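# Set rocker switches to match the reference card

## Task

Flip every switch in the grid so it agrees with the small card placed to the robot's right of the grid. The card's squares map onto the switches row for row, with its far row matching the grid's far row. A square's colour names the half of that switch that must stay raised: green means the half away from the robot, dark grey means the half toward it. A switch's lamp glows while the half under the lamp is pressed down. A single wrong switch fails the task, and switches must stay in their positions on their own once the robot lets go.

## Robot and tools

Robot: a single arm with a two-finger parallel gripper. The fingers extend along the gripper's own +x axis and close along its y axis. The reported end_effector_position is the point midway between the finger pads, about 3 to 4 cm short of the fingertips.

Frame: the scene frame has its origin on the table surface directly beneath the arm's base. +z is up; looking along +x, +y lies to the left. All positions are in metres, orientations are quaternions written w first (qw, qx, qy, qz). The base may sit slightly tilted on the table, and the printed hand position can be off, more so at long reach.

The eight-number row used by both motion tools: x, y, z, qw, qx, qy, qz, opening. x, y, z and the quaternion are an absolute target pose for the gripper in the scene frame, not an offset. opening runs from -1 to 1: +1 is fully open (0.088 m), empty fingers touch at roughly -0.80, and values below that add no further travel. Going from open to shut takes at least about 0.5 s. For pressing switches a closed gripper (around -0.8 to -1) gives a compact tip.

execute_actions(actions): actions is a list of actions; each action is a list of 1 to 15 rows, and each row is one control step of 1/30 s. If fewer than 15 rows are given, the final row is repeated until 15 steps pass. An empty list simply returns the current state and images. Every target must lie within 0.6 m of the gripper's position at the start of that action, measured along each of the gripper's current axes; otherwise the action is rejected, and if the first action or any malformed action fails, the whole call does nothing. Repeat the desired quaternion in every row to hold orientation rather than copying a possibly drifted reported one.

move(target, speed, blocking): target is one eight-number row as above, an absolute pose. The gripper follows a straight path there, rotating the short way. speed is the path's top speed in m/s, 0.002 to 0.5 (default 0.25); rotation is capped at twice that value in rad/s. The path lasts 0.5 to 10 s and stops short if it would need longer. The opening is applied when the move starts. It does not avoid obstacles, the hand trails the path and may overshoot the speed, particularly with the arm stretched out. Faster contact strikes harder, and a target set deeper past the contact pushes harder. With blocking=false the call returns after 0.5 s while the arm keeps going; use wait(0) to check, and call wait or stop before issuing new rows or moves. The result adds a move: line with the ending (done = settled near target; others such as off_target, moving, held, fault), the limits that acted (paced = the sent pose was clipped; held = a safety check blocked some steps, after which the arm may speed up sharply) and the remaining distance to target.

wait(seconds): 0 to 10 s; the arm keeps its last command and a running move continues, returning early if it finishes.

stop(): brakes a running move; braking needs space, more after fast motion. Fingers continue to their set opening.

zoom_image(camera, region): magnifies part of the latest image from cam_head_left, cam_head_right or cam_wrist (each 896x504). region is [x0, y0, x1, y1] in pixels with (0,0) top-left, no larger than 504 by 504. Useful for reading the card colours and lamp states.

finished_scene(scene): ends the current scene by its integer number (1 to 2) once the last command has been held; irreversible; the result reports success and gives the following task.

Controller behaviour: each step, the commanded pose is limited to 70 mm and 16 degrees from the measured pose, then damped inverse kinematics pursue it, favouring position over orientation. Far targets need several actions; after an action the arm continues at most to the last clipped pose. Hand target in the result is the pose currently being pursued. Joint friction may leave the hand short or slightly tilted, and tiny moves may not occur, so check pose after each motion and correct tilt.

Result lines: the state line gives pose and velocities (m/s, rad/s). Joint positions and Joint velocities list waist, shoulder, elbow, wrist pitch, wrist yaw, wrist roll, then the finger pad gap in metres. Ranges (rad): waist -3.054 to 3.054, shoulder 0.000 to 3.142, elbow 0.000 to 2.356, wrist pitch -1.571 to 1.571, wrist yaw -1.571 to 1.571, wrist roll -3.142 to 3.142. grip_measured is the opening on the command scale (may be off by about 1 mm, and read narrower while squeezing). grip_effort_n is motor effort in newtons, negative closing; it is not a pad force. Joint torques are raw drive outputs with offsets; External joint torques estimate outside load (with friction and error), with extra lines for earlier actions. A pose unreachable line means the clearance check, which treats the mount under the base as arm, altered or blocked the command.

Cautions: contact torque reaching a joint's load limit (waist 16.8, shoulder 20.8, elbow 20.8, wrist pitch 5.49, wrist yaw 5.47, wrist roll 5.13 N m) freezes the arm for 10 s and cancels the rest of the call, so approach switches slowly and press only slightly past contact. Long holding under load heats motors: MOTOR HOT appears from 50 °C, and at 95 °C an OVER-TEMPERATURE FAULT holds the arm; without cooling it may lose power and go limp. Avoid slams, hard shoves and knocking anything off the table. The simulation keeps running while you compose replies, with the arm holding its last command.

Each tool is called after "Request:" in YAML: its name, and indented under it one key for each argument.

## Session

Request:
execute_actions:
  actions: []

Scene clock: 0.00 s.
end_effector_position=(+0.3124, -0.2249, +0.3351) grip_measured=+0.850 grip_effort_n=n/a end_effector_quat_wxyz=(+0.925, +0.380, -0.015, -0.017) end_effector_velocity=(-0.000, +0.002, -0.002) end_effector_angular_velocity=(-0.022, +0.010, +0.015)
Joint positions: [-0.019  0.85   0.628  0.25   0.007  0.007  0.081]
Joint velocities: [-0.002 -0.002  0.002 -0.022 -0.007 -0.022  0.   ]
Joint torques (N m, as the arm reports them, + toward a larger angle): no reading
External joint torques (N m, as the arm's controller estimates them; a push from outside toward a larger angle lowers the number): no reading
Heat: hottest wrist pitch 30 °C (+0.0 °C/min).
Hand target: +0.312, -0.225, +0.335; +0.925, +0.380, -0.015, -0.017

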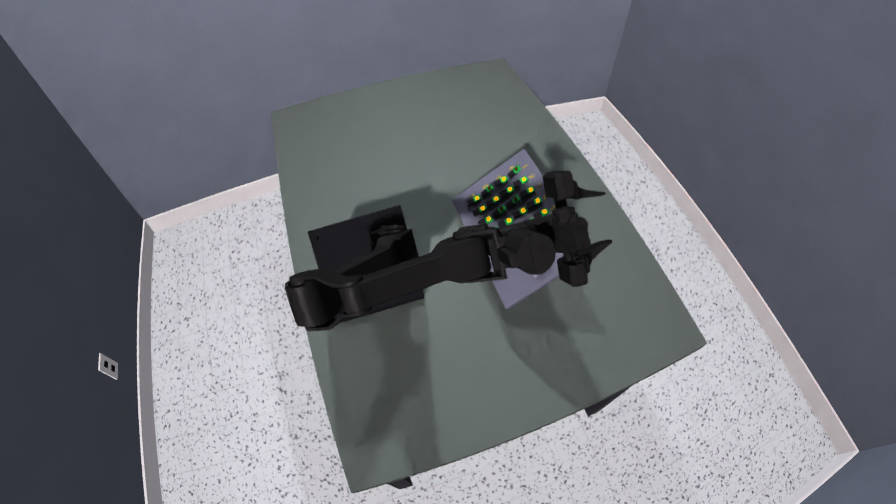

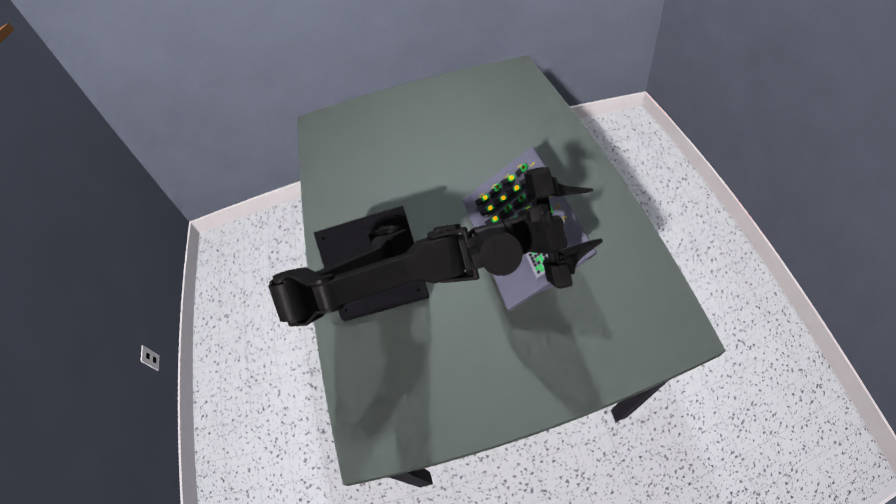

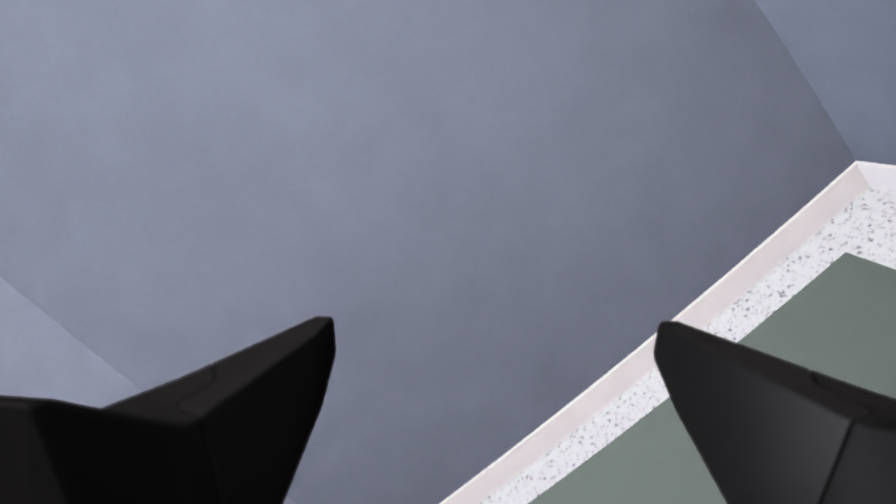

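Request:
zoom_image:
  camera: "cam_head_left"
  region: [430,130,630,320]

Request:
move:
  target: [0.24,-0.05,0.30,0.819,0,0.574,0,-1]
  speed: 0.4

Region (430, 130, 630, 320) of cam_head_left's 896x504 image, scaled by 2.520, with more detail than that image has; it fills the top 479 rows of this view, and the rest is white.

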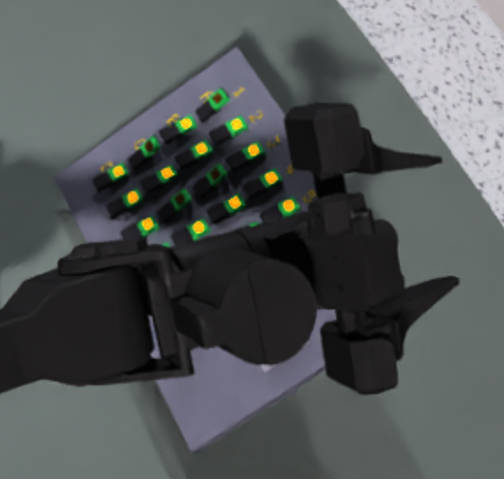

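Scene clock: 3.07 s.
end_effector_position=(+0.2394, -0.0500, +0.2960) grip_measured=-0.784 grip_effort_n=-83.5 end_effector_quat_wxyz=(+0.815, +0.002, +0.579, +0.006) end_effector_velocity=(-0.002, -0.003, -0.001) end_effector_angular_velocity=(+0.000, +0.019, -0.016)
Joint positions: [ 0.774  1.656  1.276 -1.511  0.76   0.761  0.001]
Joint velocities: [-0.007  0.002  0.007 -0.022 -0.007  0.022  0.   ]
Joint torques (N m, as the arm reports them, + toward a larger angle): [ 3.69 -1.36  6.67  0.4   0.1   0.15]
External joint torques (N m, as the arm's controller estimates them; a push from outside toward a larger angle lowers the number): [ 0.35  0.12  2.01 -0.23 -0.08  0.15]
Heat: hottest wrist pitch 30 °C (+0.0 °C/min).
Hand target: +0.240, -0.049, +0.298; +0.815, +0.005, +0.579, +0.006
Off the commanded pose: 0.004 m, 1 deg.
move: done

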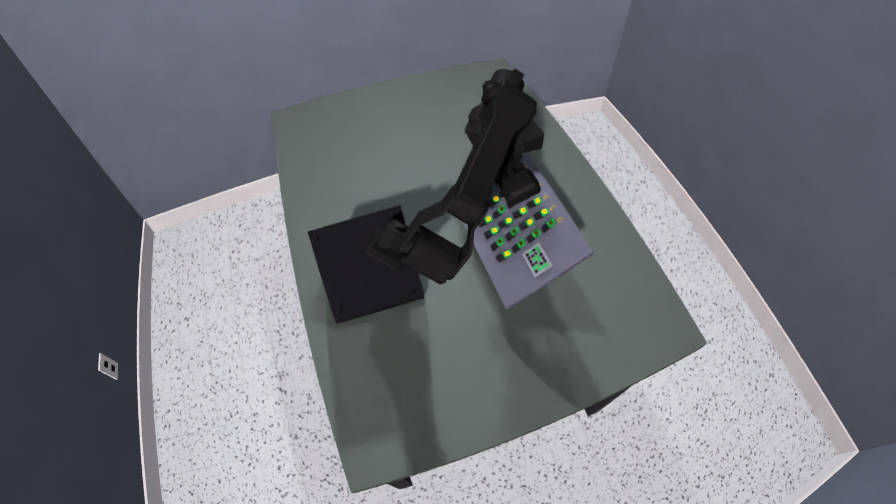

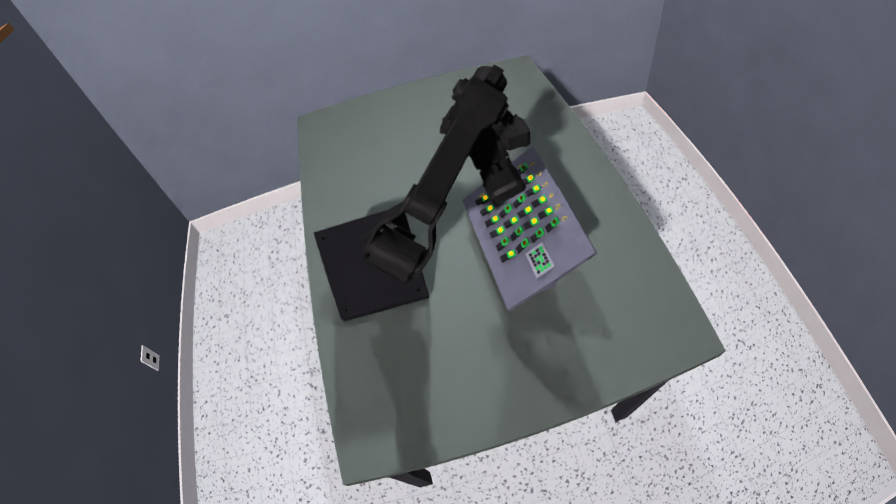

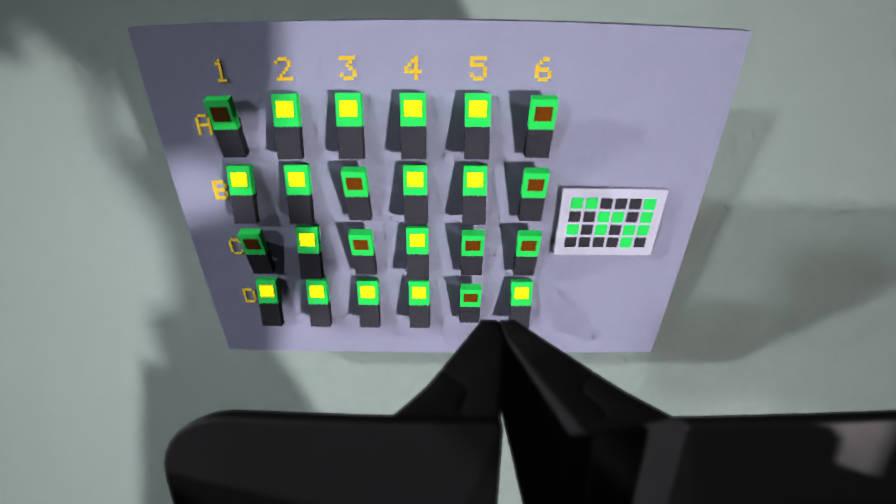

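Request:
zoom_image:
  camera: "cam_wrist"
  region: [490,150,690,280]

Request:
zoom_image:
  camera: "cam_wrist"
  region: [190,70,580,350]

Region (490, 150, 690, 280) of cam_wrist's 896x504 image, scaled by 2.520, with more detail than that image has; it fills the top 328 rows of this view, and the rest is white.

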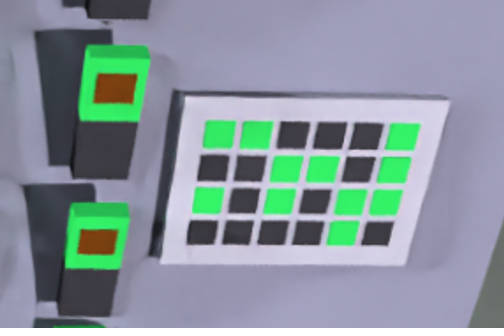

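Region (190, 70, 580, 350) of cam_wrist's 896x504 image, scaled by 1.292, with more detail than that image has; it fills the top 362 rows of this view, and the rest is white.

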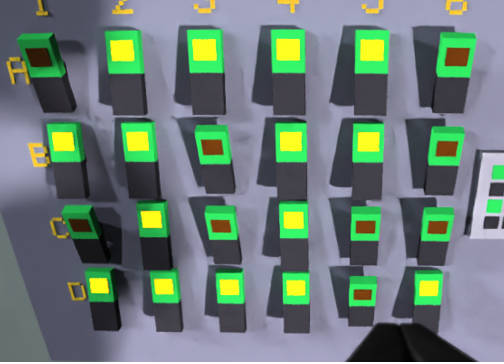

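Request:
move:
  target: [0.24,-0.01,0.298,0.819,0,0.574,0,-0.85]

Request:
move:
  target: [0.261,-0.01,0.242,0.819,0,0.574,0,-0.85]

Scene clock: 5.07 s.
end_effector_position=(+0.2388, -0.0121, +0.2958) grip_measured=-0.784 grip_effort_n=-83.5 end_effector_quat_wxyz=(+0.817, -0.005, +0.576, +0.000) end_effector_velocity=(-0.003, +0.002, -0.000) end_effector_angular_velocity=(+0.005, +0.019, +0.017)
Joint positions: [ 0.849  1.769  1.283 -1.482  0.751  0.86   0.001]
Joint velocities: [ 0.002  0.002  0.002 -0.007 -0.022 -0.007 -0.   ]
Joint torques (N m, as the arm reports them, + toward a larger angle): [ 3.81 -2.    6.89  0.66  0.15  0.15]
External joint torques (N m, as the arm's controller estimates them; a push from outside toward a larger angle lowers the number): [ 0.35  0.01  2.04  0.06 -0.05  0.15]
Heat: hottest wrist pitch 30 °C (+0.0 °C/min).
Hand target: +0.240, -0.010, +0.298; +0.819, -0.000, +0.574, -0.000
Off the commanded pose: 0.003 m, 1 deg.
move: done

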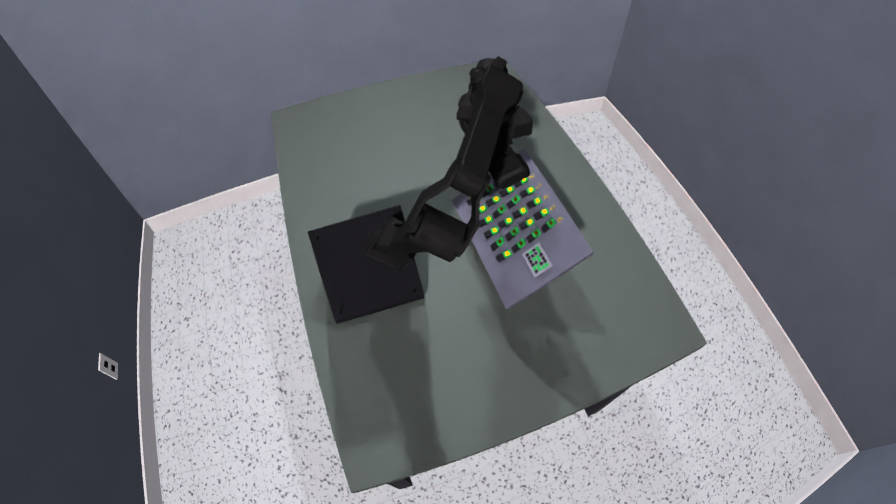

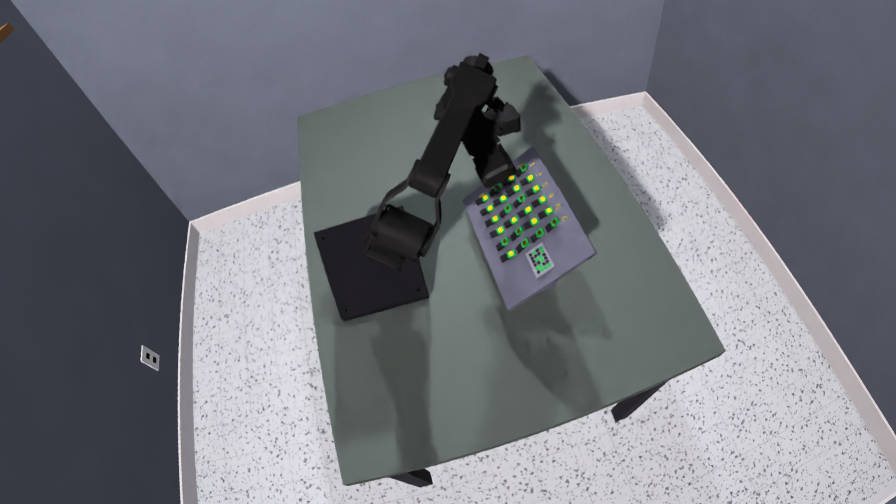

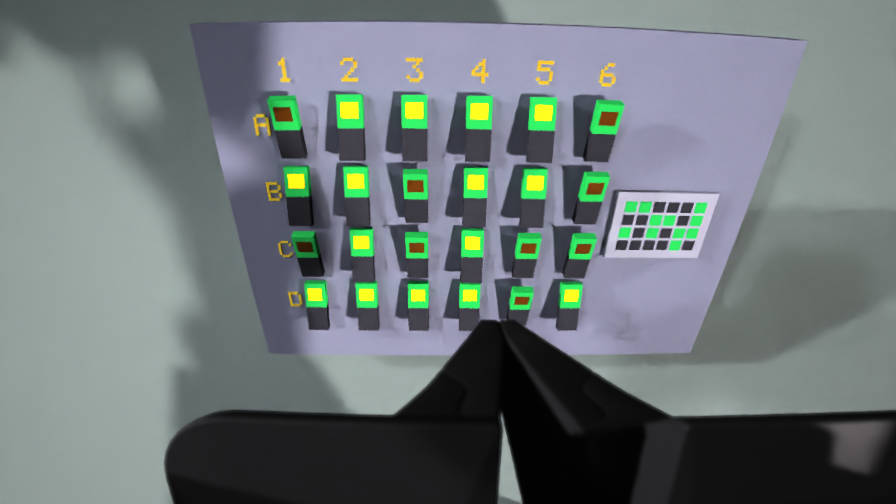

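Scene clock: 5.90 s.
end_effector_position=(+0.2620, -0.0087, +0.2433) grip_measured=-0.784 grip_effort_n=-83.5 end_effector_quat_wxyz=(+0.819, +0.002, +0.574, -0.001) end_effector_velocity=(-0.001, +0.000, -0.001) end_effector_angular_velocity=(+0.003, +0.002, +0.017)
Joint positions: [ 0.707  1.746  1.103 -1.18   0.795  0.675  0.001]
Joint velocities: [-0.002 -0.007 -0.007  0.007 -0.007 -0.022 -0.   ]
Joint torques (N m, as the arm reports them, + toward a larger angle): [ 3.67 -4.05  5.19  0.7   0.29 -0.16]
External joint torques (N m, as the arm's controller estimates them; a push from outside toward a larger angle lowers the number): [-0.13 -1.39  0.14  0.04  0.12 -0.16]
Heat: hottest wrist pitch 30 °C (+0.0 °C/min).
Hand target: +0.261, -0.010, +0.242; +0.819, +0.000, +0.573, -0.000
Off the commanded pose: 0.002 m, 0 deg.
move: done

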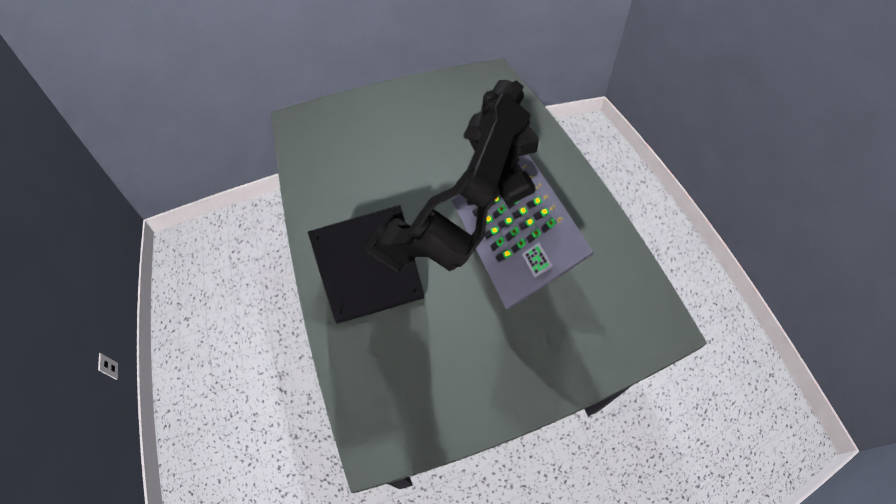

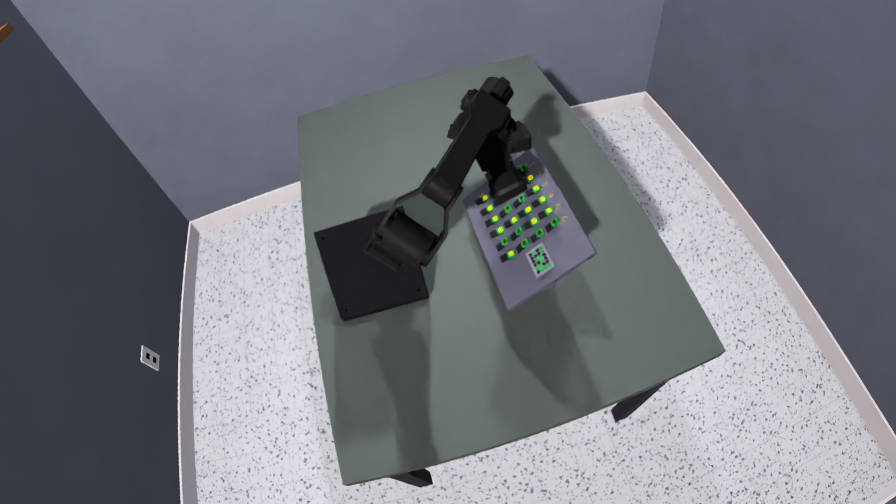

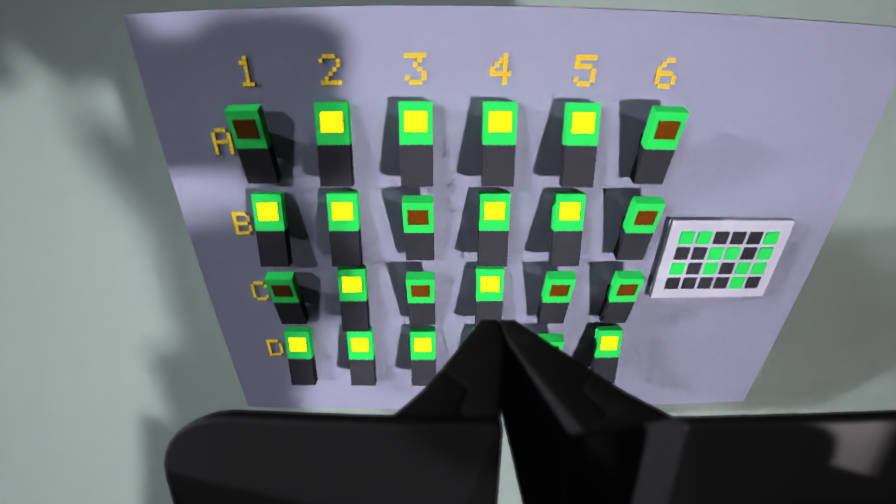

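Request:
move:
  target: [0.272,-0.018,0.177,0.819,0,0.574,0,-0.85]

Scene clock: 8.13 s.
end_effector_position=(+0.2736, -0.0168, +0.1782) grip_measured=-0.784 grip_effort_n=-83.5 end_effector_quat_wxyz=(+0.819, +0.002, +0.573, -0.000) end_effector_velocity=(-0.002, +0.000, -0.004) end_effector_angular_velocity=(-0.007, +0.010, +0.033)
Joint positions: [ 0.529  1.702  0.874 -0.808  0.824  0.419  0.001]
Joint velocities: [-0.007 -0.002 -0.012  0.007 -0.007 -0.037 -0.   ]
Joint torques (N m, as the arm reports them, + toward a larger angle): [ 3.8  -4.47  5.02  0.76  0.18 -0.14]
External joint torques (N m, as the arm's controller estimates them; a push from outside toward a larger angle lowers the number): [-0.16 -1.51  0.12  0.05  0.08 -0.15]
Heat: hottest wrist pitch 30 °C (+0.0 °C/min).
Hand target: +0.273, -0.018, +0.177; +0.820, +0.000, +0.573, -0.000
Off the commanded pose: 0.002 m, 0 deg.
move: done

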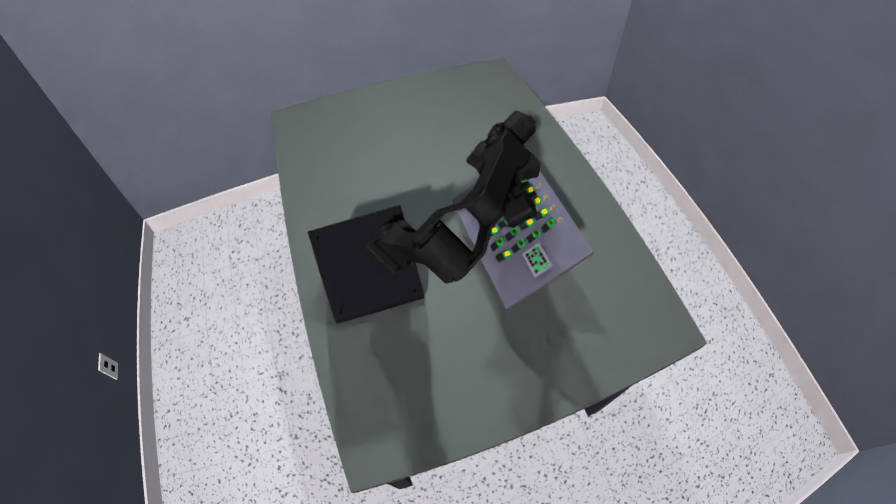

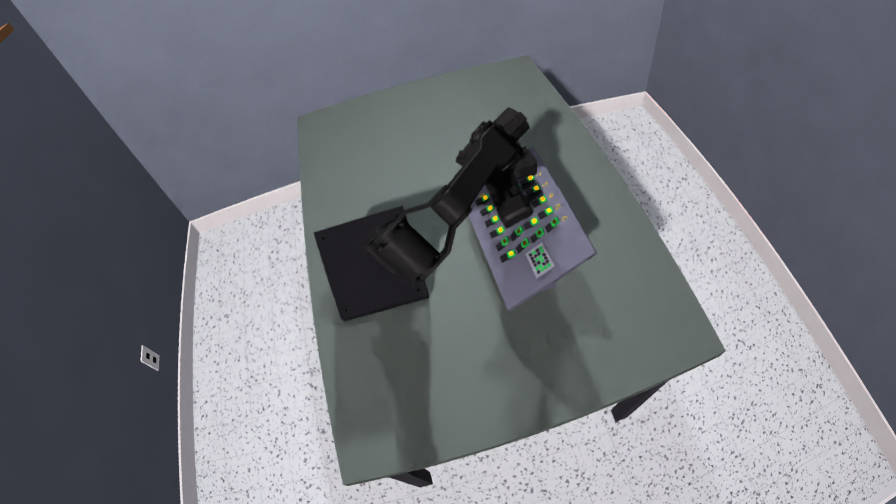

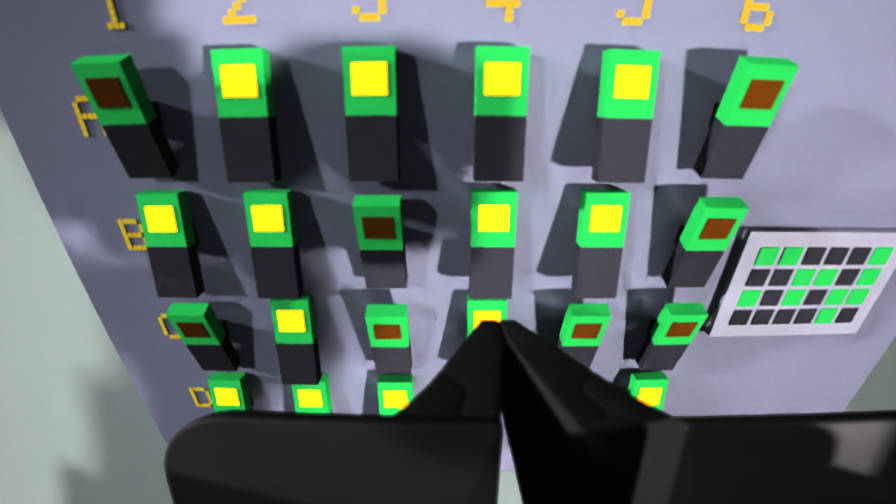

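Request:
move:
  target: [0.2845,-0.0195,0.155,0.819,0,0.574,0,-0.85]
  speed: 0.08

Scene clock: 9.37 s.
end_effector_position=(+0.2863, -0.0201, +0.1579) grip_measured=-0.784 grip_effort_n=-83.5 end_effector_quat_wxyz=(+0.821, +0.006, +0.571, -0.002) end_effector_velocity=(+0.000, +0.001, -0.000) end_effector_angular_velocity=(+0.007, -0.001, +0.003)
Joint positions: [ 0.451  1.719  0.834 -0.659  0.825  0.305  0.001]
Joint velocities: [-0.002 -0.002 -0.002  0.007 -0.007 -0.007 -0.   ]
Joint torques (N m, as the arm reports them, + toward a larger angle): [ 3.94 -3.28  4.76  0.77  0.15 -0.17]
External joint torques (N m, as the arm's controller estimates them; a push from outside toward a larger angle lowers the number): [-0.21 -0.07  0.08  0.05  0.08 -0.18]
Heat: hottest wrist pitch 30 °C (+0.0 °C/min).
Hand target: +0.285, -0.020, +0.155; +0.819, -0.000, +0.574, -0.000
Off the commanded pose: 0.003 m, 1 deg.
move: done

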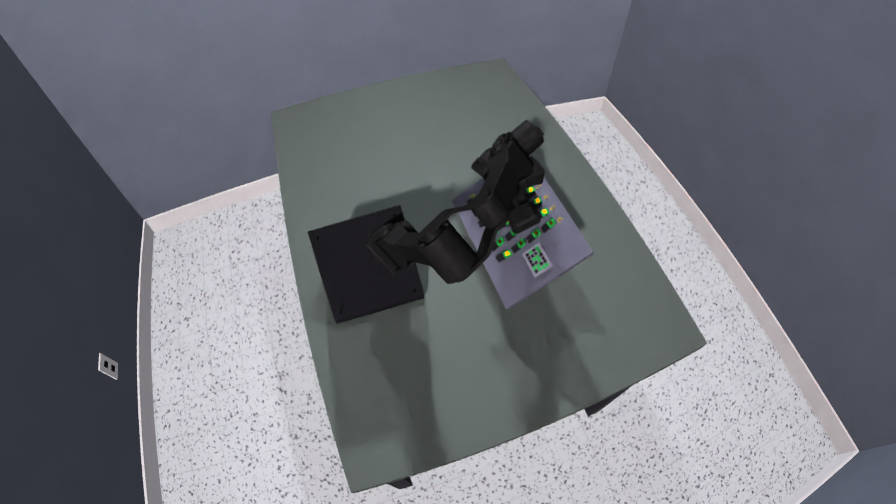

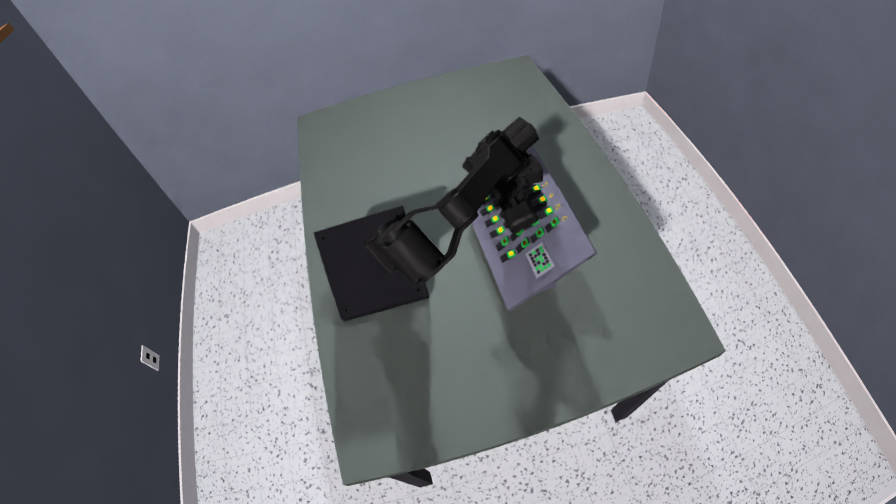

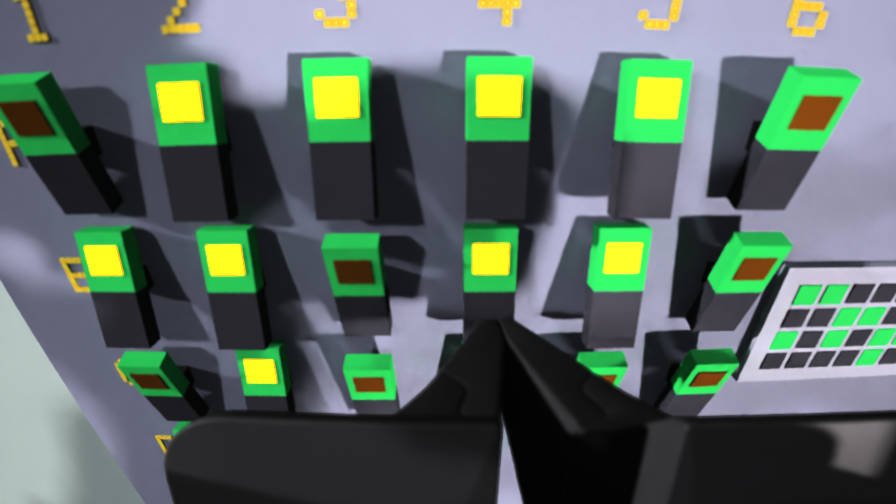

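Request:
move:
  target: [0.286,-0.0185,0.142,0.819,0,0.574,0,-0.85]
  speed: 0.03

Scene clock: 10.53 s.
end_effector_position=(+0.2877, -0.0191, +0.1476) grip_measured=-0.784 grip_effort_n=-83.5 end_effector_quat_wxyz=(+0.822, +0.003, +0.569, -0.001) end_effector_velocity=(-0.003, -0.001, -0.001) end_effector_angular_velocity=(-0.020, +0.004, +0.028)
Joint positions: [ 0.428  1.726  0.8   -0.585  0.828  0.259  0.001]
Joint velocities: [ 0.002 -0.002 -0.007 -0.007  0.007 -0.022 -0.   ]
Joint torques (N m, as the arm reports them, + toward a larger angle): [ 3.18 -2.84  4.42  1.29 -0.02 -0.15]
External joint torques (N m, as the arm's controller estimates them; a push from outside toward a larger angle lowers the number): [-0.96  0.49 -0.28  0.54 -0.09 -0.15]
Heat: hottest wrist pitch 30 °C (+0.0 °C/min).
Hand target: +0.286, -0.019, +0.142; +0.819, +0.000, +0.574, -0.000
Off the commanded pose: 0.006 m, 1 deg.
move: done

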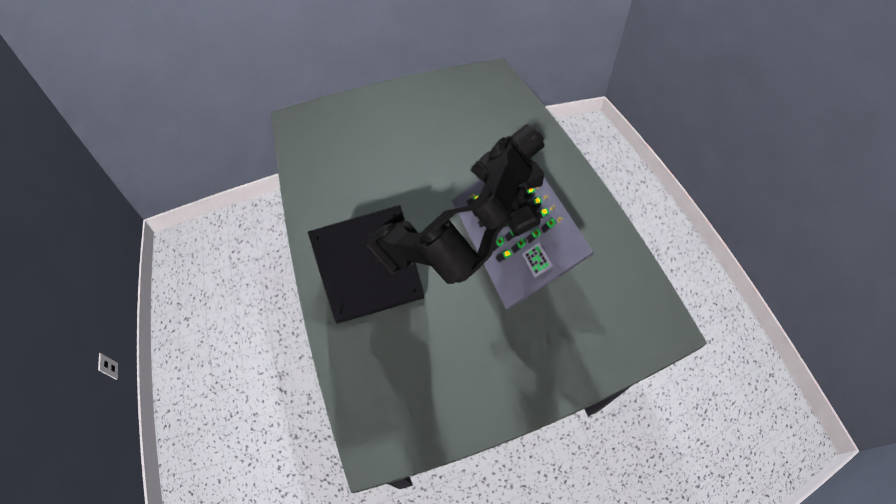

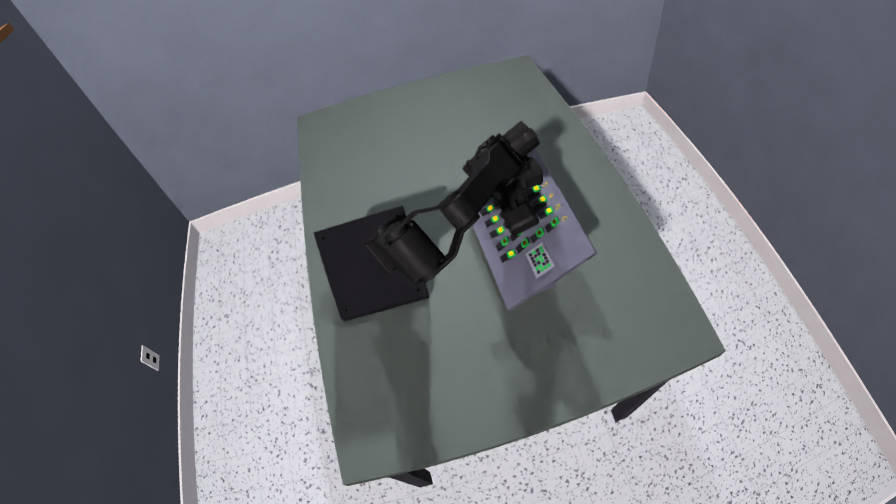

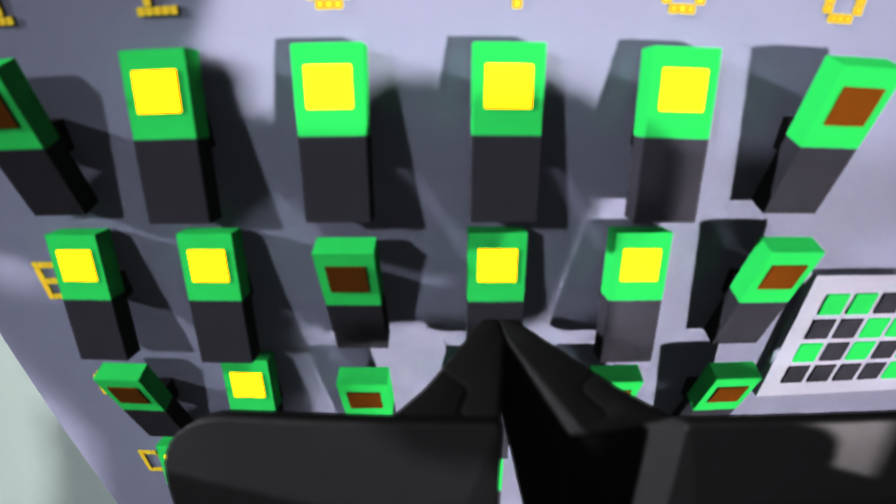

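Request:
execute_actions:
  actions:
    - [[0.285,-0.0185,0.145,0.819,0,0.574,0,-0.85],[0.284,-0.0185,0.148,0.819,0,0.574,0,-0.85],[0.283,-0.0185,0.151,0.819,0,0.574,0,-0.85],[0.281,-0.0185,0.152,0.819,0,0.574,0,-0.85],[0.280,-0.0185,0.152,0.819,0,0.574,0,-0.85]]

Request:
move:
  target: [0.2815,-0.0185,0.138,0.819,0,0.574,0,-0.85]
  speed: 0.03

Scene clock: 11.63 s.
end_effector_position=(+0.2795, -0.0184, +0.1495) grip_measured=-0.784 grip_effort_n=-83.5 end_effector_quat_wxyz=(+0.817, -0.004, +0.577, +0.001) end_effector_velocity=(-0.002, +0.001, -0.000) end_effector_angular_velocity=(+0.001, +0.005, +0.016)
Joint positions: [ 0.448  1.722  0.801 -0.641  0.829  0.297  0.001]
Joint velocities: [ 0.002 -0.002 -0.002 -0.007 -0.007 -0.007 -0.   ]
Joint torques (N m, as the arm reports them, + toward a larger angle): [ 4.42 -4.74  5.8   0.47  0.02  0.15]
External joint torques (N m, as the arm's controller estimates them; a push from outside toward a larger angle lowers the number): [ 0.35 -1.56  1.12 -0.24 -0.06  0.15]
Heat: hottest elbow 30 °C (+0.0 °C/min).
Hand target: +0.280, -0.018, +0.152; +0.819, +0.000, +0.574, -0.000
Off the commanded pose: 0.003 m, 1 deg.

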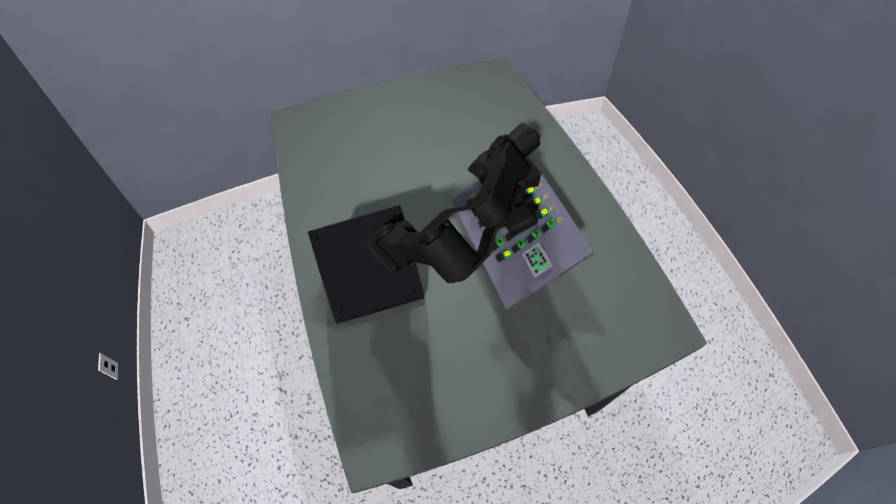

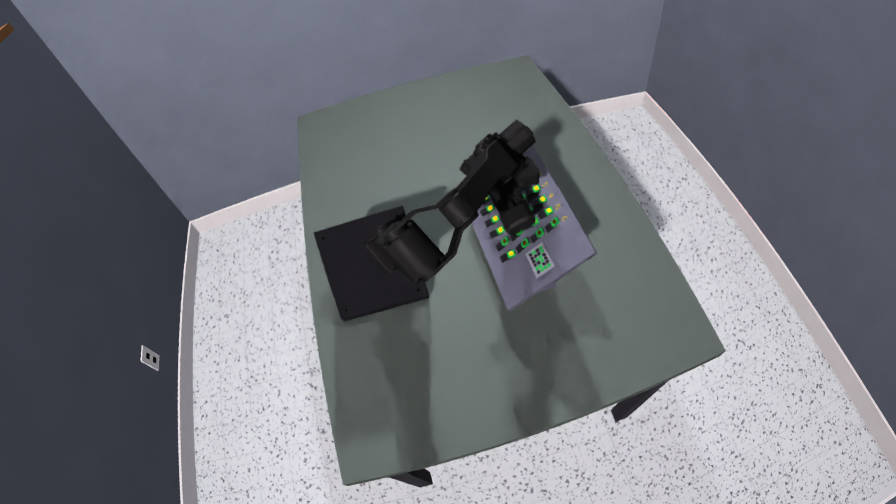

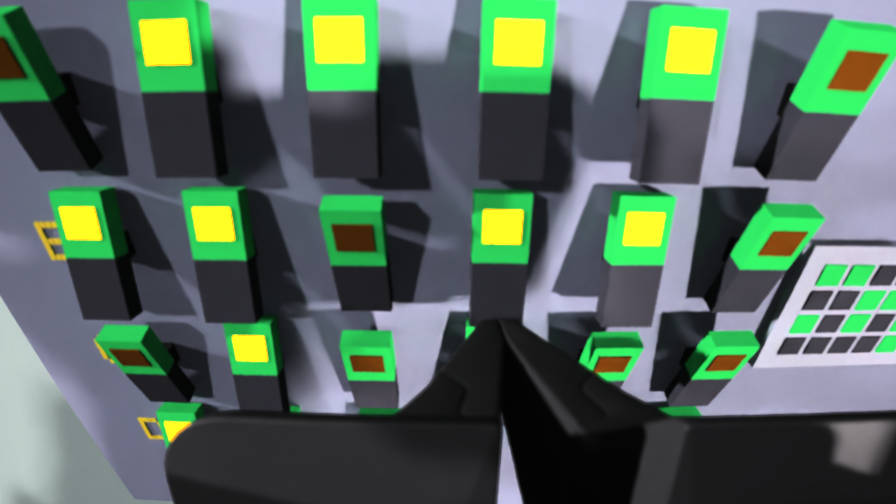

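Scene clock: 12.43 s.
end_effector_position=(+0.2835, -0.0195, +0.1405) grip_measured=-0.784 grip_effort_n=-83.5 end_effector_quat_wxyz=(+0.821, +0.004, +0.571, -0.003) end_effector_velocity=(-0.001, -0.002, -0.001) end_effector_angular_velocity=(-0.012, +0.005, +0.007)
Joint positions: [ 0.416  1.722  0.77  -0.556  0.828  0.254  0.001]
Joint velocities: [-0.002 -0.002 -0.002 -0.007  0.007 -0.007 -0.   ]
Joint torques (N m, as the arm reports them, + toward a larger angle): [ 3.94 -3.6   4.62  0.77 -0.01 -0.16]
External joint torques (N m, as the arm's controller estimates them; a push from outside toward a larger angle lowers the number): [-0.15 -0.35  0.04  0.05 -0.07 -0.16]
Heat: hottest elbow 30 °C (+0.0 °C/min).
Hand target: +0.282, -0.019, +0.138; +0.819, -0.000, +0.574, +0.000
Off the commanded pose: 0.003 m, 1 deg.
move: done

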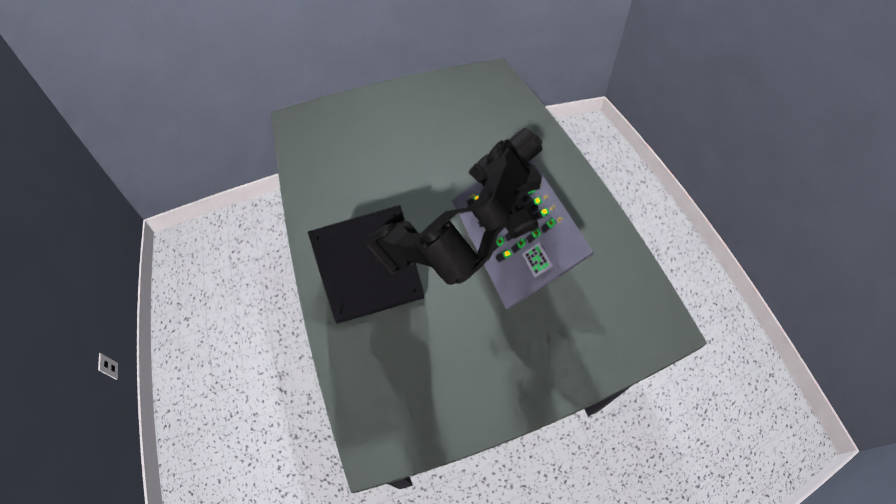

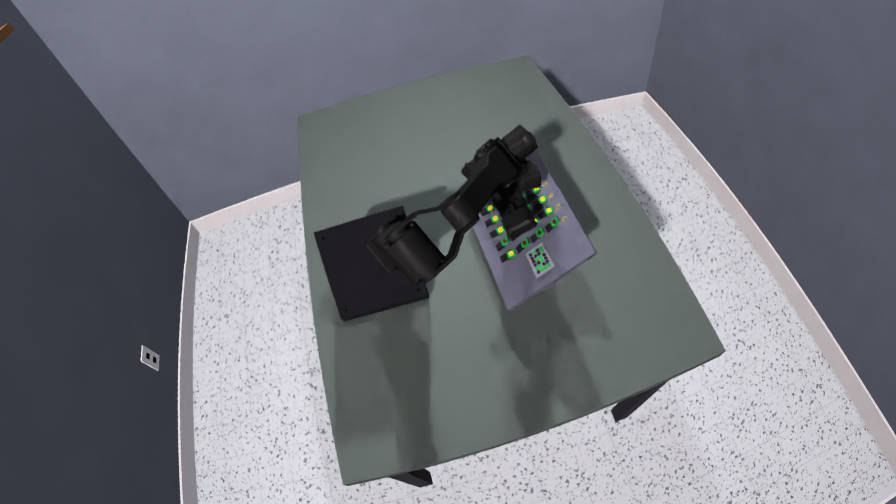

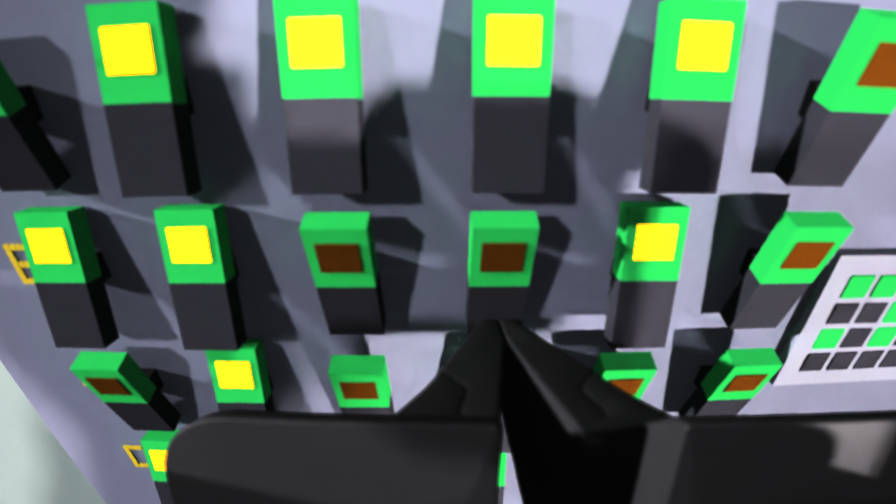

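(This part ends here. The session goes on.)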